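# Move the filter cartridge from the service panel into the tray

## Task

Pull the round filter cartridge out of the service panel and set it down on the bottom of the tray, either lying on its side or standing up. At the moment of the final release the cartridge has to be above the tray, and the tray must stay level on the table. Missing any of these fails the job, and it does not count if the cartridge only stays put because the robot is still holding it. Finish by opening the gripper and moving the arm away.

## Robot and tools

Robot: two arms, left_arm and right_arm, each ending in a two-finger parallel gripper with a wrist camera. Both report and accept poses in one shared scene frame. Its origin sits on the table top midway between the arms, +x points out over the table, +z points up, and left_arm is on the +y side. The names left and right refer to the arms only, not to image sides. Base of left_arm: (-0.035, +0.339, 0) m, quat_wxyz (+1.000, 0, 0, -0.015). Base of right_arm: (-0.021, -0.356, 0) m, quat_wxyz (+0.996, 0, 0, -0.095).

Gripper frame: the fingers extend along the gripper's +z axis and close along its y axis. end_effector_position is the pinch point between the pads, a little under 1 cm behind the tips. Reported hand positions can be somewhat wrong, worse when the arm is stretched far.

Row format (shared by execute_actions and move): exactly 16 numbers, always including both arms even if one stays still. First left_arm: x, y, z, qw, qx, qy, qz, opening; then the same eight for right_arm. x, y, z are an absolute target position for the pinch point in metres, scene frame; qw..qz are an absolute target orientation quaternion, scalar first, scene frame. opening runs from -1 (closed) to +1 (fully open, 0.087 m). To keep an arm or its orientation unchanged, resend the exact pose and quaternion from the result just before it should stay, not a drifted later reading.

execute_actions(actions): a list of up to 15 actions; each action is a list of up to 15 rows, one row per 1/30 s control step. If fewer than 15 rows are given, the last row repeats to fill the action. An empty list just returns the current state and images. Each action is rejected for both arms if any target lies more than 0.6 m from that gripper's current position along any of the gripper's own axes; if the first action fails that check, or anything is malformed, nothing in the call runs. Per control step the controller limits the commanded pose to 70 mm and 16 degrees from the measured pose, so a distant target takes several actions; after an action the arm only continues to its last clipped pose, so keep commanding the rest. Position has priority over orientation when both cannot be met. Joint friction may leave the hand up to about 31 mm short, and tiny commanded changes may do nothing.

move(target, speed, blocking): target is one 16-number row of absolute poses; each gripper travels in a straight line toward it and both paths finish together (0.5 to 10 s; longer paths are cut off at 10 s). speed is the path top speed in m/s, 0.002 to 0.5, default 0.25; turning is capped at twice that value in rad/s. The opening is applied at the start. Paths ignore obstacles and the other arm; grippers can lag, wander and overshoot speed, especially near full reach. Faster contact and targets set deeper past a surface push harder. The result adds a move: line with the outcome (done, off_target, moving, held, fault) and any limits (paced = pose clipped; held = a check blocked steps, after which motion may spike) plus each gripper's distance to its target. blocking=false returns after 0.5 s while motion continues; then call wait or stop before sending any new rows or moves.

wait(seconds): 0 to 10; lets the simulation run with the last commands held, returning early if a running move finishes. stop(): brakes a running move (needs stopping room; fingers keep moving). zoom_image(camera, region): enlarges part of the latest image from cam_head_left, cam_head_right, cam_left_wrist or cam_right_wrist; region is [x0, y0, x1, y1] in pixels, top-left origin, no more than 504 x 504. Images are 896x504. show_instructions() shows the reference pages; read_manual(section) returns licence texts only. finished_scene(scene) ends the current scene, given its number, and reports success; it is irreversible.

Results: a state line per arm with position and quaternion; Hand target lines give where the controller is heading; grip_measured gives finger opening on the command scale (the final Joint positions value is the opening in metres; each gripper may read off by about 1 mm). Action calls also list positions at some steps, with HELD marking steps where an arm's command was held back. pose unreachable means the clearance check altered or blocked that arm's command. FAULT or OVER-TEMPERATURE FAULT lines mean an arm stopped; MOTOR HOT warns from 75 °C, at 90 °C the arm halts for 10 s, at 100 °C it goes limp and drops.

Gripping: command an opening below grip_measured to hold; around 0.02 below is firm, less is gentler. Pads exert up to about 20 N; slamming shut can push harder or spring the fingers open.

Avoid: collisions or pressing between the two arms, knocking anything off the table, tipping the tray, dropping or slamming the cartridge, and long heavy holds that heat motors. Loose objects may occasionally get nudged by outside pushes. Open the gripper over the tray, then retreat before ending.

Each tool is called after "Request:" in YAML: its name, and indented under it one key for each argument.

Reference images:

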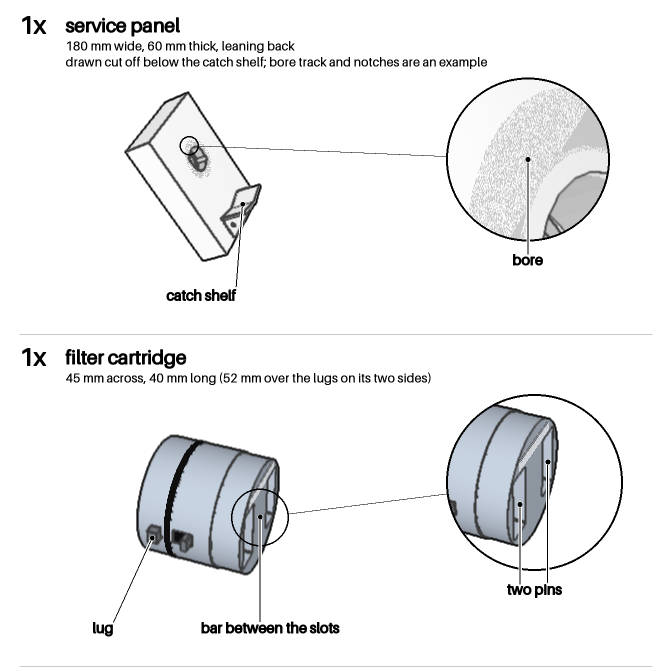

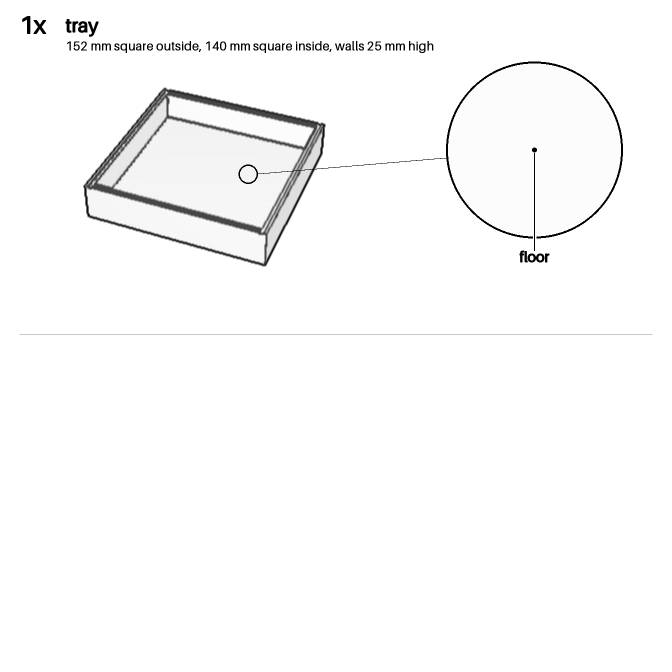

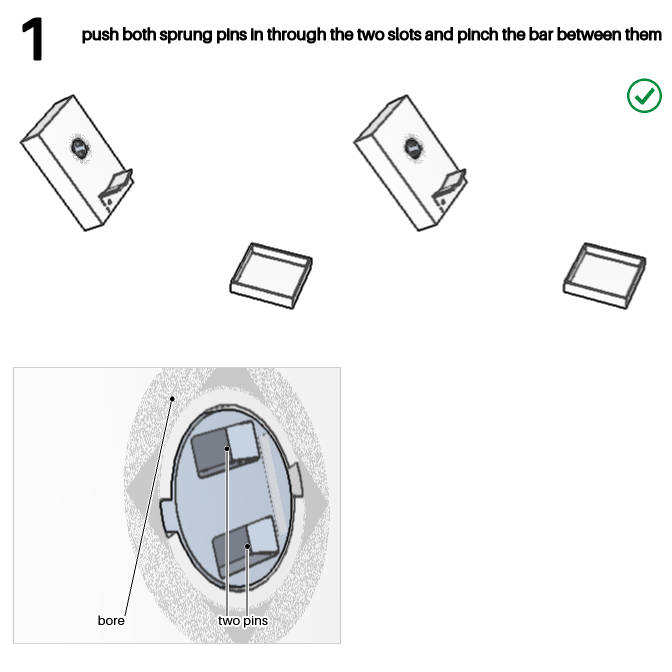

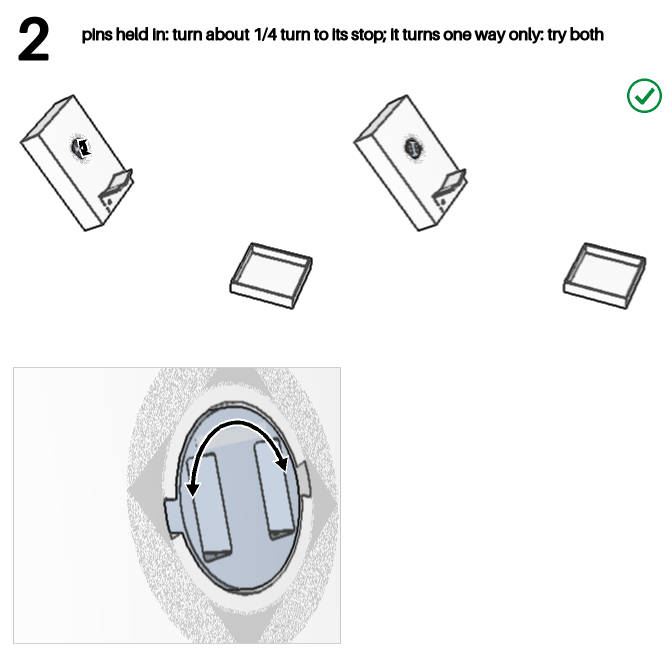

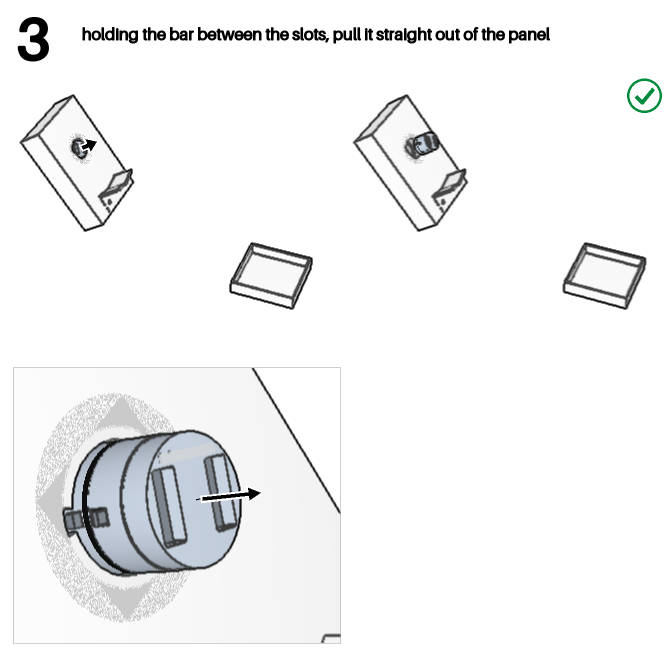

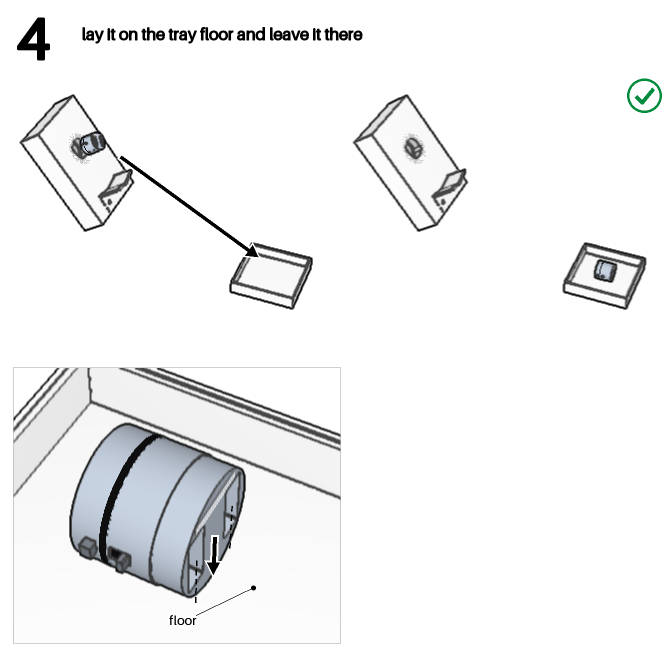

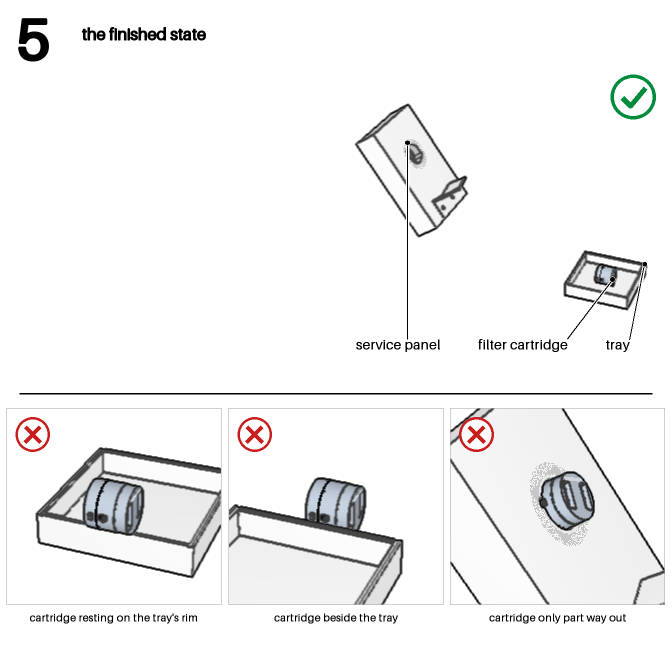

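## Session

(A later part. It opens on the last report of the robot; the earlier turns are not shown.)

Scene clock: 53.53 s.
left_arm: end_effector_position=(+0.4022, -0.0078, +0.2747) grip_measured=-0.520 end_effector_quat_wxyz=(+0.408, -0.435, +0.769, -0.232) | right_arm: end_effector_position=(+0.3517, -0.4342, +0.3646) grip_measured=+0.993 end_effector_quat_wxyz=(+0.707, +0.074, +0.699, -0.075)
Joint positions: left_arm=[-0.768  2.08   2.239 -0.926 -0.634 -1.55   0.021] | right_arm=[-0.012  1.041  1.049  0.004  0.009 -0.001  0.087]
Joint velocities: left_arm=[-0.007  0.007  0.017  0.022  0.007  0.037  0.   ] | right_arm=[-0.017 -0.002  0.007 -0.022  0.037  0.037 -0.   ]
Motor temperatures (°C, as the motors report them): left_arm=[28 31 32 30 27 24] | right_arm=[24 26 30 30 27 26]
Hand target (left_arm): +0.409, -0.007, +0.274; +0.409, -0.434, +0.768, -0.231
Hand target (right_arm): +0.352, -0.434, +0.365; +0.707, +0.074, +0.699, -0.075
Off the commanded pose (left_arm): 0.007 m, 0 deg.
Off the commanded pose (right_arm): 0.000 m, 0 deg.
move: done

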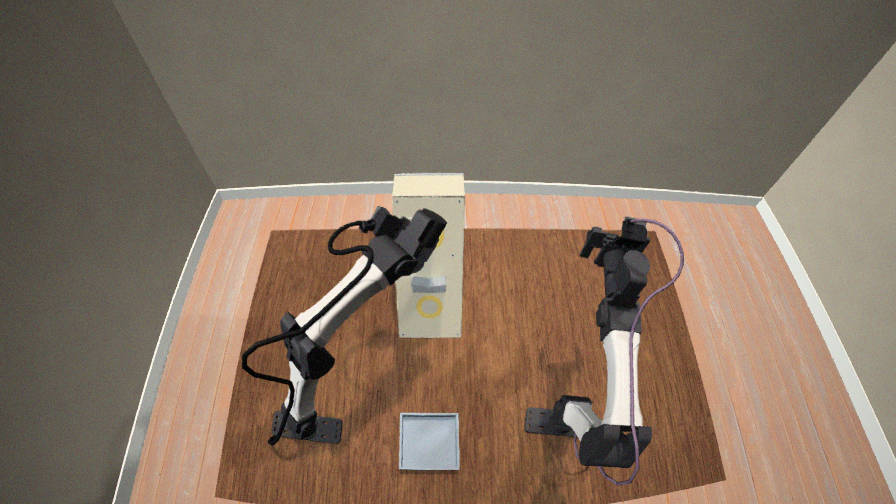

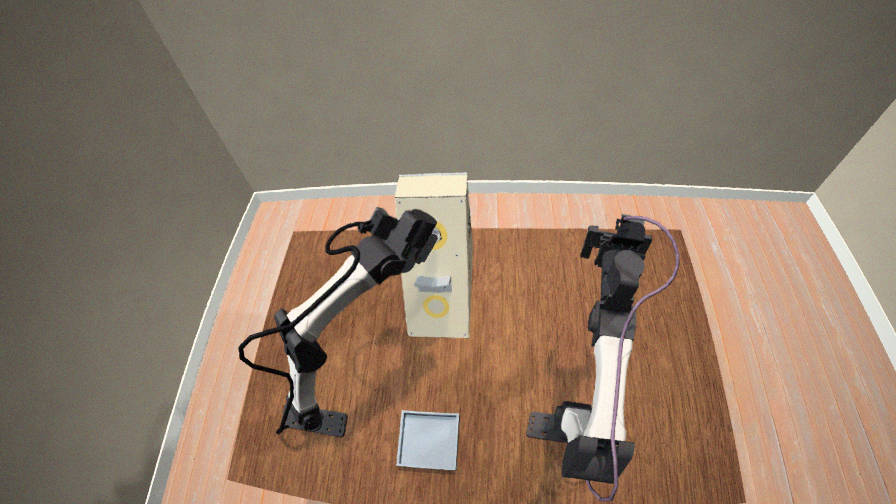

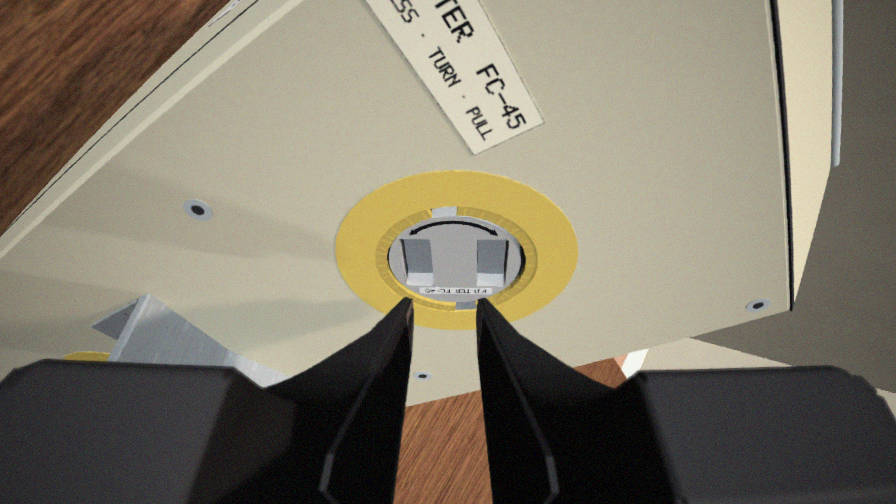

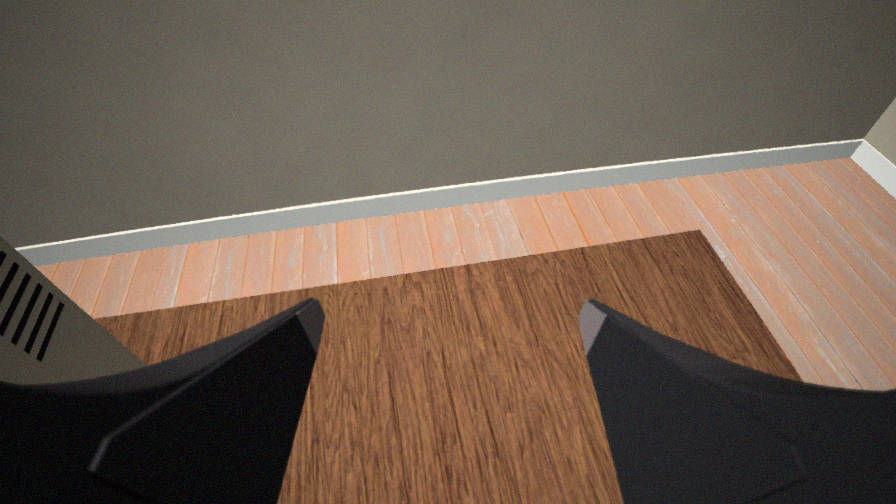

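Request:
move:
  target: [0.42,-0.009,0.271,0.4087,-0.4347,0.7685,-0.2312,-0.52,0.3517,-0.4342,0.3646,0.707,0.074,0.699,-0.075,1]
  speed: 0.02

Request:
zoom_image:
  camera: "cam_left_wrist"
  region: [320, 170, 580, 390]

Scene clock: 58.33 s.
left_arm: end_effector_position=(+0.4131, -0.0109, +0.2748) grip_measured=-0.520 end_effector_quat_wxyz=(+0.409, -0.434, +0.767, -0.236) | right_arm: end_effector_position=(+0.3517, -0.4342, +0.3646) grip_measured=+0.993 end_effector_quat_wxyz=(+0.707, +0.074, +0.699, -0.075)
Joint positions: left_arm=[-0.755  2.122  2.297 -0.926 -0.622 -1.536  0.021] | right_arm=[-0.012  1.041  1.049  0.004  0.009 -0.001  0.087]
Joint velocities: left_arm=[-0.002 -0.002  0.027  0.007 -0.007 -0.022  0.   ] | right_arm=[-0.002 -0.012 -0.017  0.022  0.007 -0.066  0.001]
Motor temperatures (°C, as the motors report them): left_arm=[28 32 33 30 27 24] | right_arm=[24 26 30 30 27 26]
Hand target (left_arm): +0.420, -0.009, +0.271; +0.409, -0.434, +0.768, -0.232
Hand target (right_arm): +0.352, -0.434, +0.365; +0.707, +0.074, +0.699, -0.075
Off the commanded pose (left_arm): 0.008 m, 1 deg.
Off the commanded pose (right_arm): 0.000 m, 0 deg.
move: done

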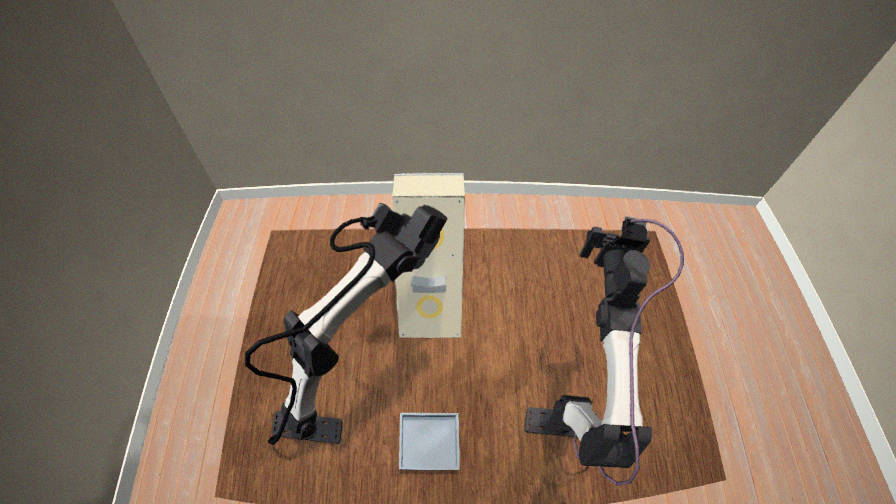

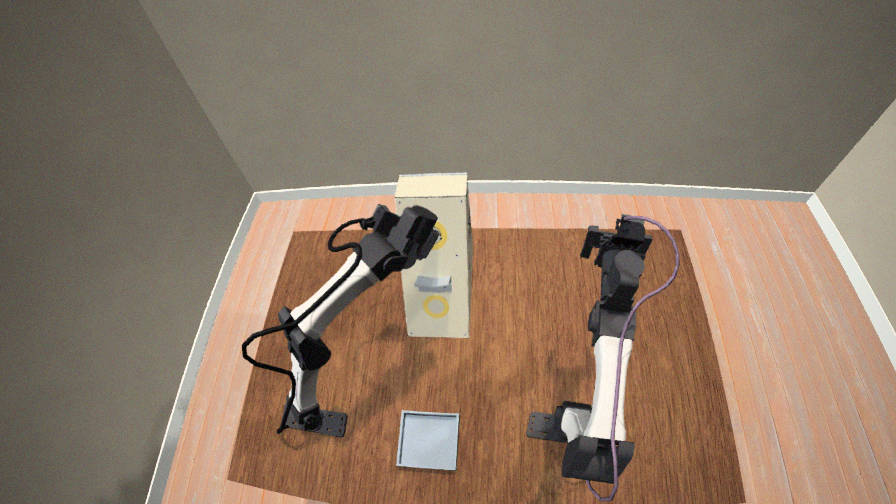

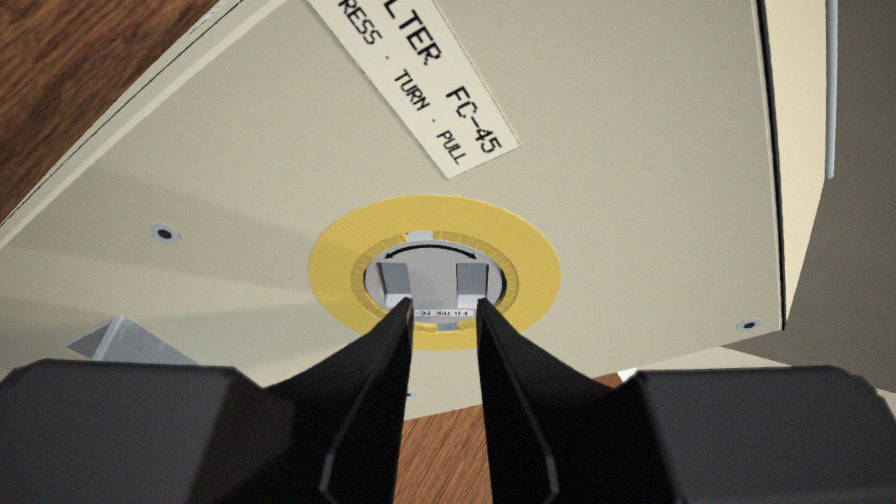

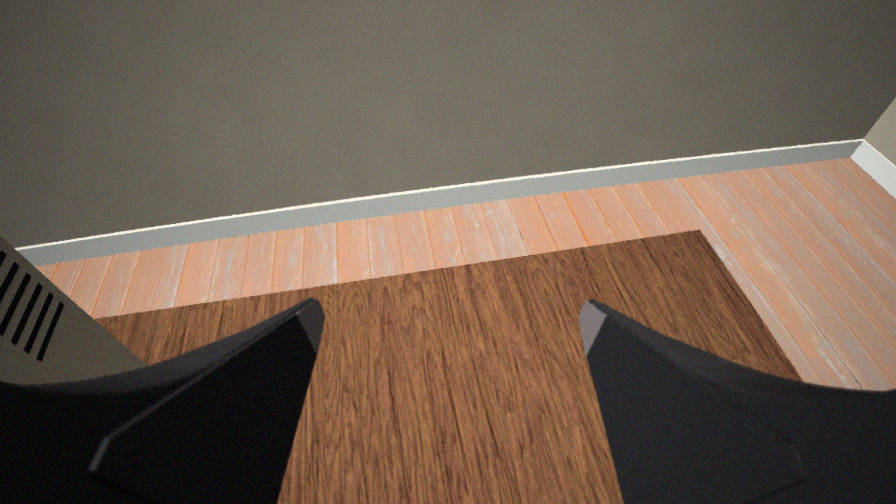

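Region (320, 170, 580, 390) of cam_left_wrist's 896x504 image, scaled by 1.938, with more detail than that image has; it fills the top 426 rows of this view, and the rest is white.

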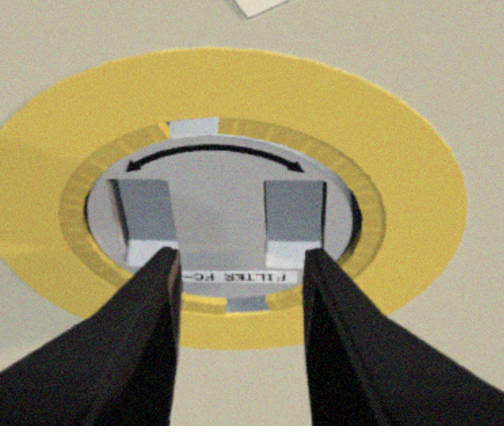

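Request:
move:
  target: [0.4195,-0.0075,0.2665,0.4087,-0.4347,0.7685,-0.2312,-0.52,0.3517,-0.4342,0.3646,0.707,0.074,0.699,-0.075,1]
  speed: 0.02

Request:
zoom_image:
  camera: "cam_left_wrist"
  region: [320, 170, 580, 390]

Scene clock: 62.27 s.
left_arm: end_effector_position=(+0.4145, -0.0126, +0.2773) grip_measured=-0.520 end_effector_quat_wxyz=(+0.410, -0.434, +0.765, -0.242) | right_arm: end_effector_position=(+0.3517, -0.4342, +0.3646) grip_measured=+0.993 end_effector_quat_wxyz=(+0.707, +0.074, +0.699, -0.075)
Joint positions: left_arm=[-0.755  2.122  2.298 -0.913 -0.621 -1.535  0.021] | right_arm=[-0.012  1.041  1.049  0.004  0.009 -0.001  0.087]
Joint velocities: left_arm=[-0.012 -0.017  0.007  0.022  0.022 -0.037  0.   ] | right_arm=[-0.007 -0.017  0.002 -0.007 -0.095 -0.037 -0.001]
Motor temperatures (°C, as the motors report them): left_arm=[28 33 33 30 27 24] | right_arm=[24 26 30 31 27 26]
Hand target (left_arm): +0.419, -0.008, +0.267; +0.409, -0.435, +0.768, -0.231
Hand target (right_arm): +0.352, -0.434, +0.365; +0.707, +0.074, +0.699, -0.075
Off the commanded pose (left_arm): 0.013 m, 1 deg.
Off the commanded pose (right_arm): 0.000 m, 0 deg.
move: off_target (left_arm)

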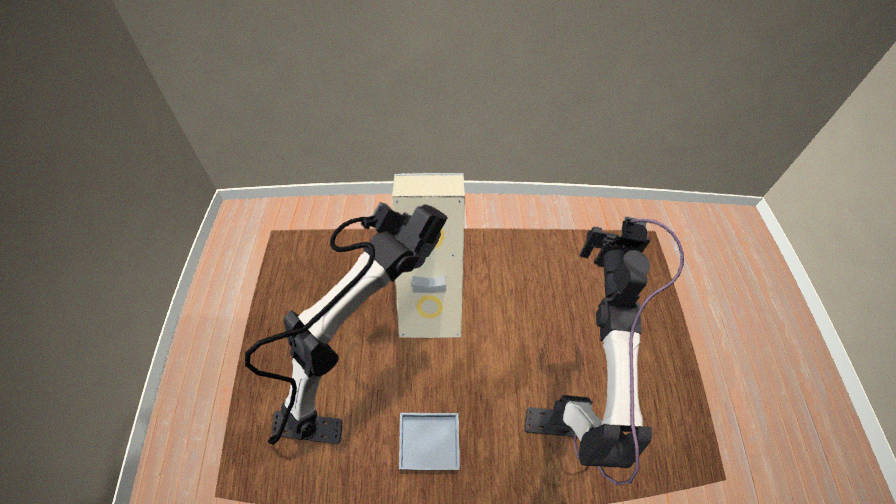

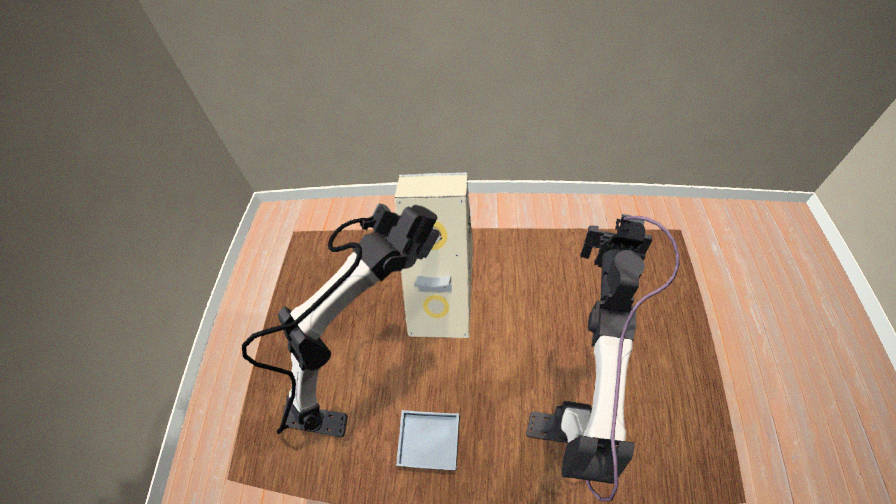

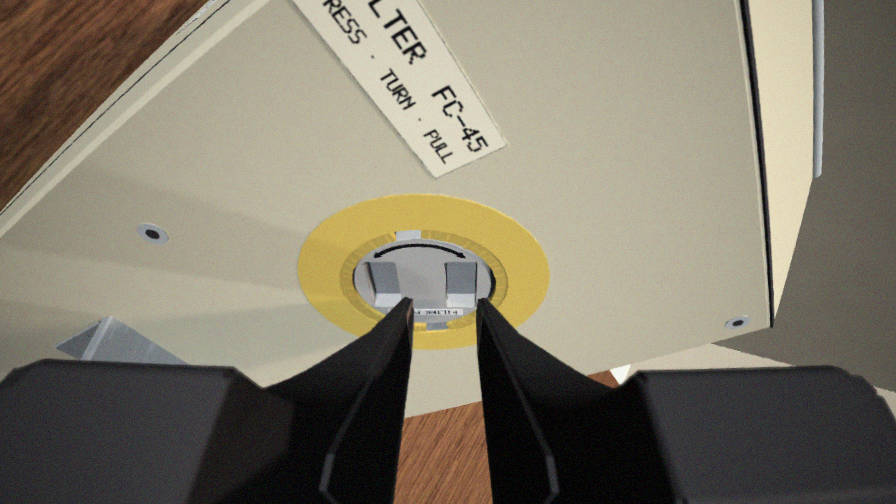

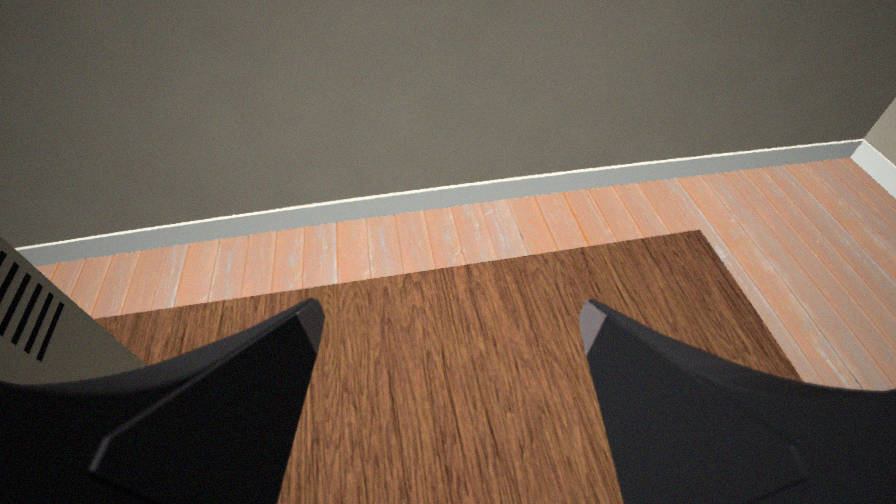

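Region (320, 170, 580, 390) of cam_left_wrist's 896x504 image, scaled by 1.938, with more detail than that image has; it fills the top 426 rows of this view, and the rest is white.

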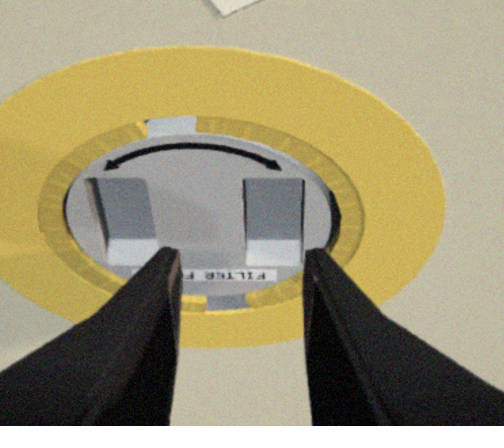

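Request:
move:
  target: [0.378,-0.0085,0.2976,0.4087,-0.4347,0.7685,-0.2312,-0.52,0.3517,-0.4342,0.3646,0.707,0.074,0.699,-0.075,1]
  speed: 0.08

Request:
move:
  target: [0.4175,-0.008,0.269,0.4087,-0.4347,0.7685,-0.2312,-0.52,0.3517,-0.4342,0.3646,0.707,0.074,0.699,-0.075,1]
  speed: 0.05

Scene clock: 68.10 s.
left_arm: end_effector_position=(+0.3831, -0.0078, +0.2917) grip_measured=-0.520 end_effector_quat_wxyz=(+0.407, -0.435, +0.770, -0.230) | right_arm: end_effector_position=(+0.3517, -0.4342, +0.3646) grip_measured=+0.993 end_effector_quat_wxyz=(+0.707, +0.074, +0.699, -0.075)
Joint positions: left_arm=[-0.8    2.065  2.298 -1.023 -0.655 -1.581  0.021] | right_arm=[-0.012  1.041  1.049  0.004  0.009 -0.001  0.087]
Joint velocities: left_arm=[-0.012 -0.002 -0.007  0.022  0.007  0.022 -0.001] | right_arm=[-0.017 -0.007 -0.012 -0.007  0.066 -0.007 -0.   ]
Motor temperatures (°C, as the motors report them): left_arm=[28 34 33 31 27 24] | right_arm=[24 26 30 31 27 26]
Hand target (left_arm): +0.378, -0.008, +0.297; +0.408, -0.435, +0.769, -0.231
Hand target (right_arm): +0.352, -0.434, +0.365; +0.707, +0.074, +0.699, -0.075
Off the commanded pose (left_arm): 0.008 m, 0 deg.
Off the commanded pose (right_arm): 0.000 m, 0 deg.
move: done

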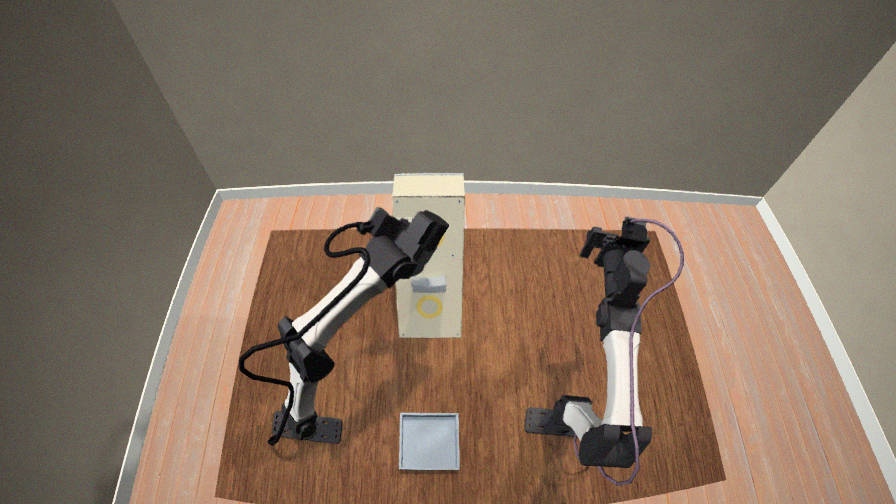

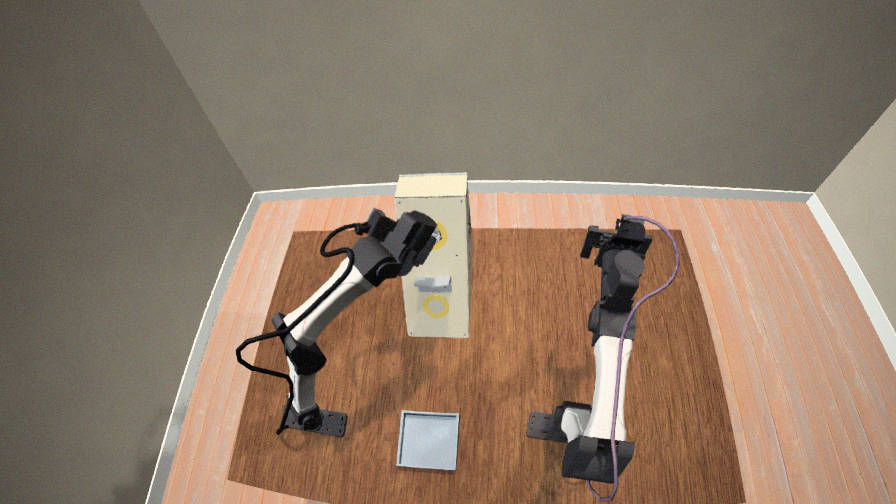

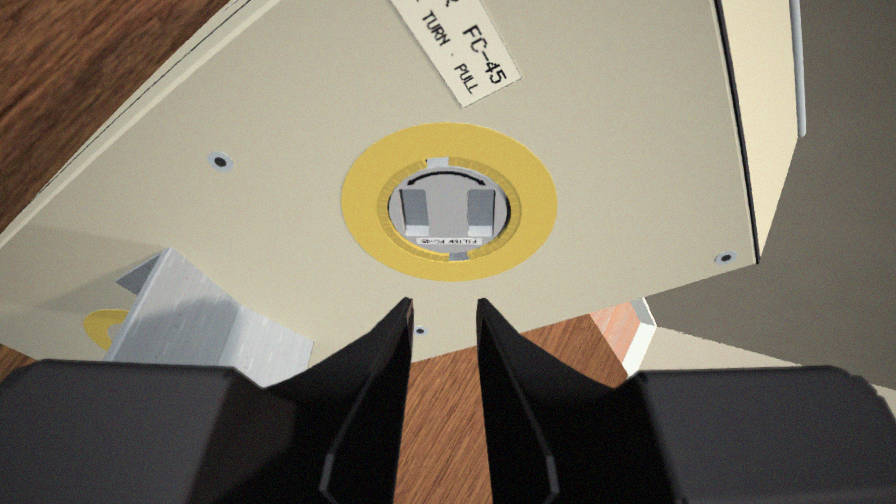

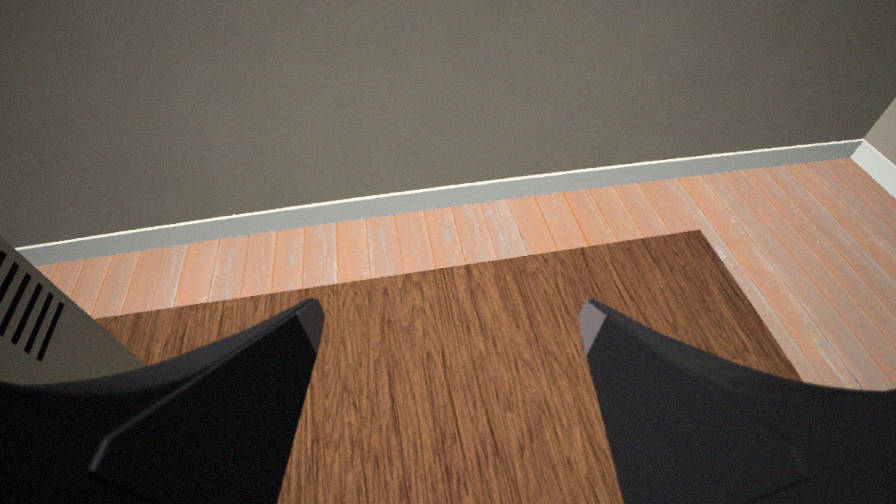

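Scene clock: 69.30 s.
left_arm: end_effector_position=(+0.4109, -0.0100, +0.2819) grip_measured=-0.520 end_effector_quat_wxyz=(+0.411, -0.435, +0.764, -0.241) | right_arm: end_effector_position=(+0.3517, -0.4342, +0.3646) grip_measured=+0.993 end_effector_quat_wxyz=(+0.707, +0.074, +0.699, -0.075)
Joint positions: left_arm=[-0.757  2.109  2.298 -0.928 -0.625 -1.539  0.021] | right_arm=[-0.012  1.041  1.049  0.004  0.009 -0.001  0.087]
Joint velocities: left_arm=[ 0.007  0.002 -0.017  0.007 -0.022 -0.007  0.001] | right_arm=[-0.007 -0.002  0.012 -0.037 -0.066 -0.022 -0.001]
Motor temperatures (°C, as the motors report them): left_arm=[28 34 33 31 27 24] | right_arm=[24 26 30 31 27 26]
Hand target (left_arm): +0.417, -0.008, +0.269; +0.409, -0.435, +0.768, -0.231
Hand target (right_arm): +0.352, -0.434, +0.365; +0.707, +0.074, +0.699, -0.075
Off the commanded pose (left_arm): 0.015 m, 1 deg.
Off the commanded pose (right_arm): 0.000 m, 0 deg.
move: off_target (left_arm)

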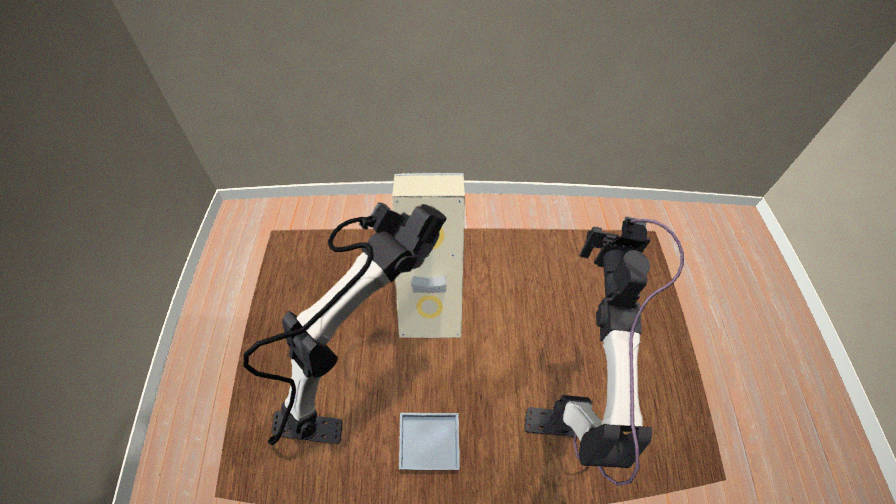

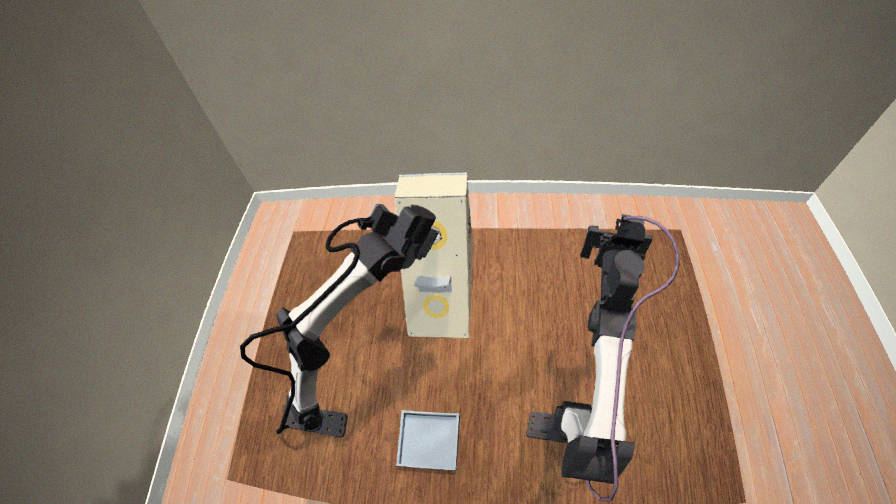

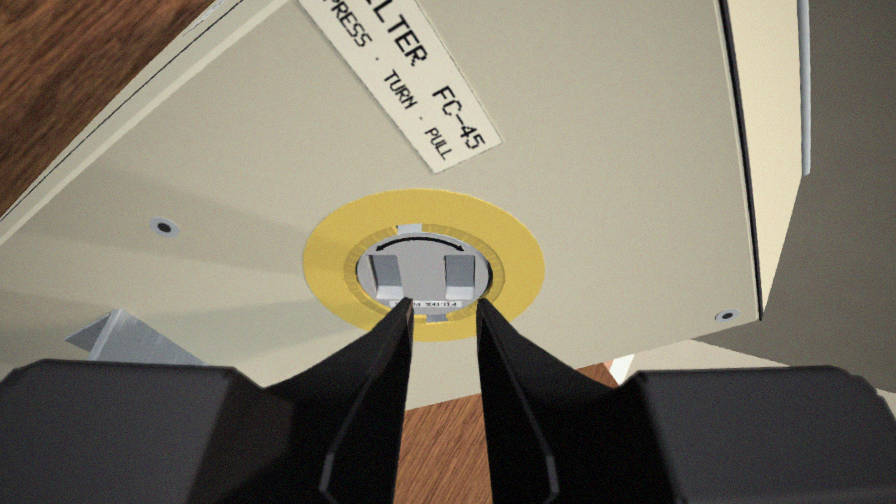

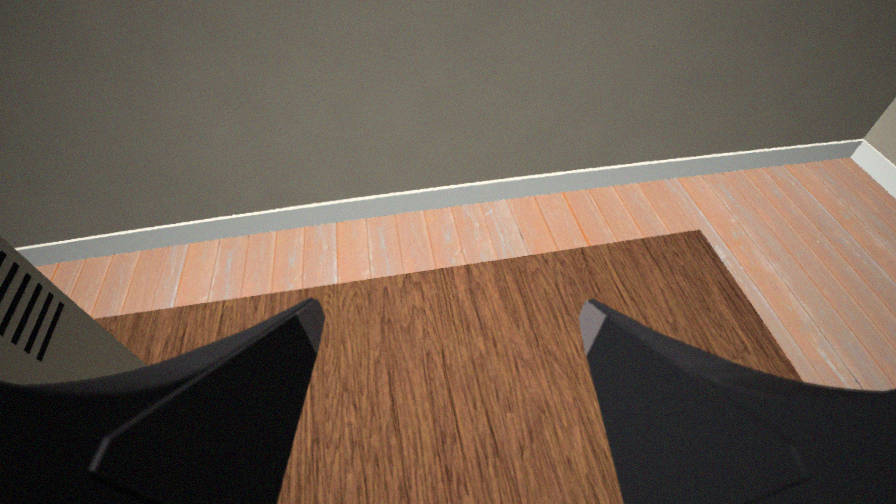

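Request:
move:
  target: [0.418,-0.008,0.259,0.4087,-0.4347,0.7685,-0.2312,-0.52,0.3517,-0.4342,0.3646,0.707,0.074,0.699,-0.075,1]
  speed: 0.03

Scene clock: 74.13 s.
left_arm: end_effector_position=(+0.4139, -0.0133, +0.2680) grip_measured=-0.520 end_effector_quat_wxyz=(+0.410, -0.434, +0.766, -0.239) | right_arm: end_effector_position=(+0.3517, -0.4342, +0.3646) grip_measured=+0.993 end_effector_quat_wxyz=(+0.707, +0.074, +0.699, -0.075)
Joint positions: left_arm=[-0.757  2.109  2.243 -0.879 -0.623 -1.537  0.021] | right_arm=[-0.012  1.041  1.049  0.004  0.009 -0.001  0.087]
Joint velocities: left_arm=[-0.017 -0.007 -0.007 -0.022 -0.051  0.066  0.   ] | right_arm=[-0.002 -0.012 -0.007  0.022  0.007  0.037 -0.   ]
Motor temperatures (°C, as the motors report them): left_arm=[28 35 33 31 27 24] | right_arm=[24 26 31 31 27 26]
Hand target (left_arm): +0.418, -0.008, +0.259; +0.409, -0.435, +0.769, -0.231
Hand target (right_arm): +0.352, -0.434, +0.365; +0.707, +0.074, +0.699, -0.075
Off the commanded pose (left_arm): 0.011 m, 1 deg.
Off the commanded pose (right_arm): 0.000 m, 0 deg.
move: off_target (left_arm)

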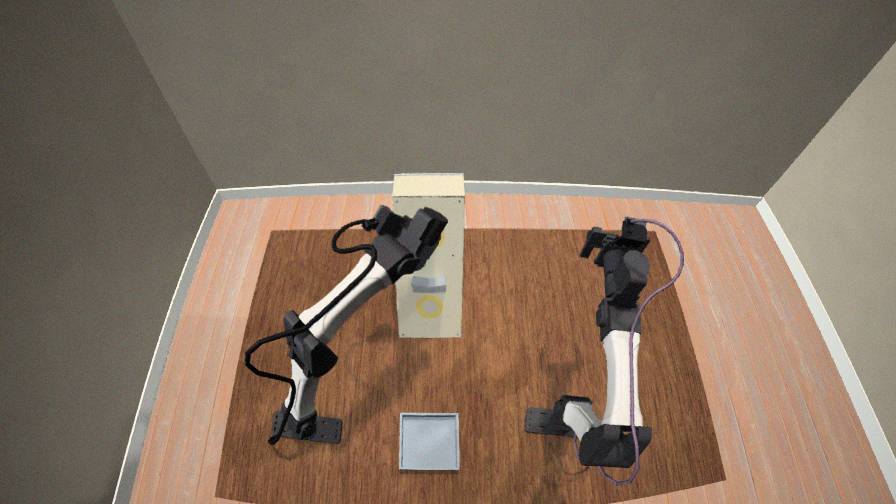

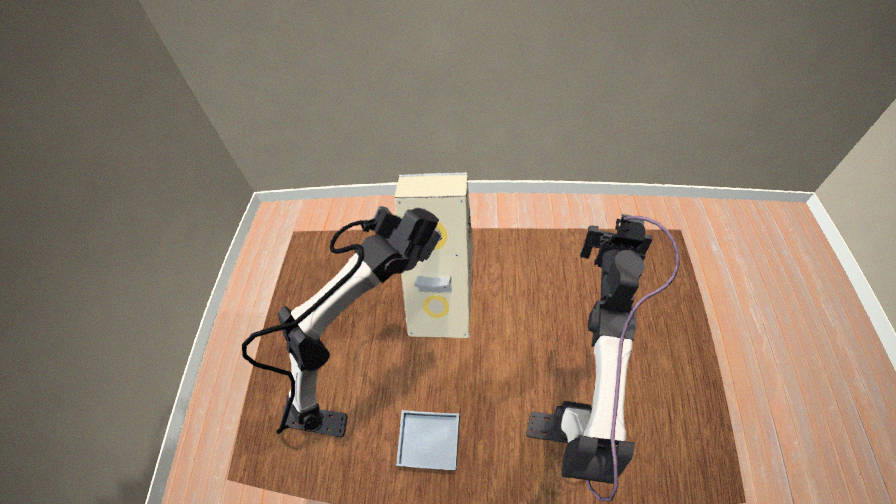

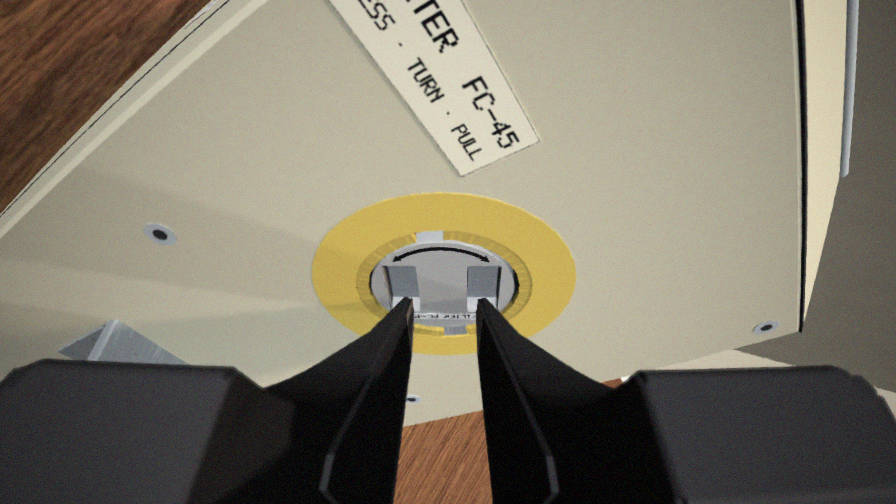

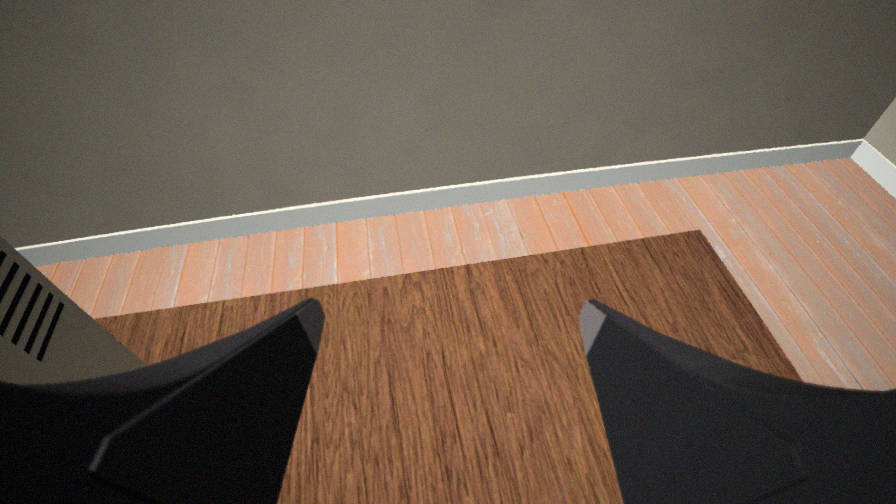

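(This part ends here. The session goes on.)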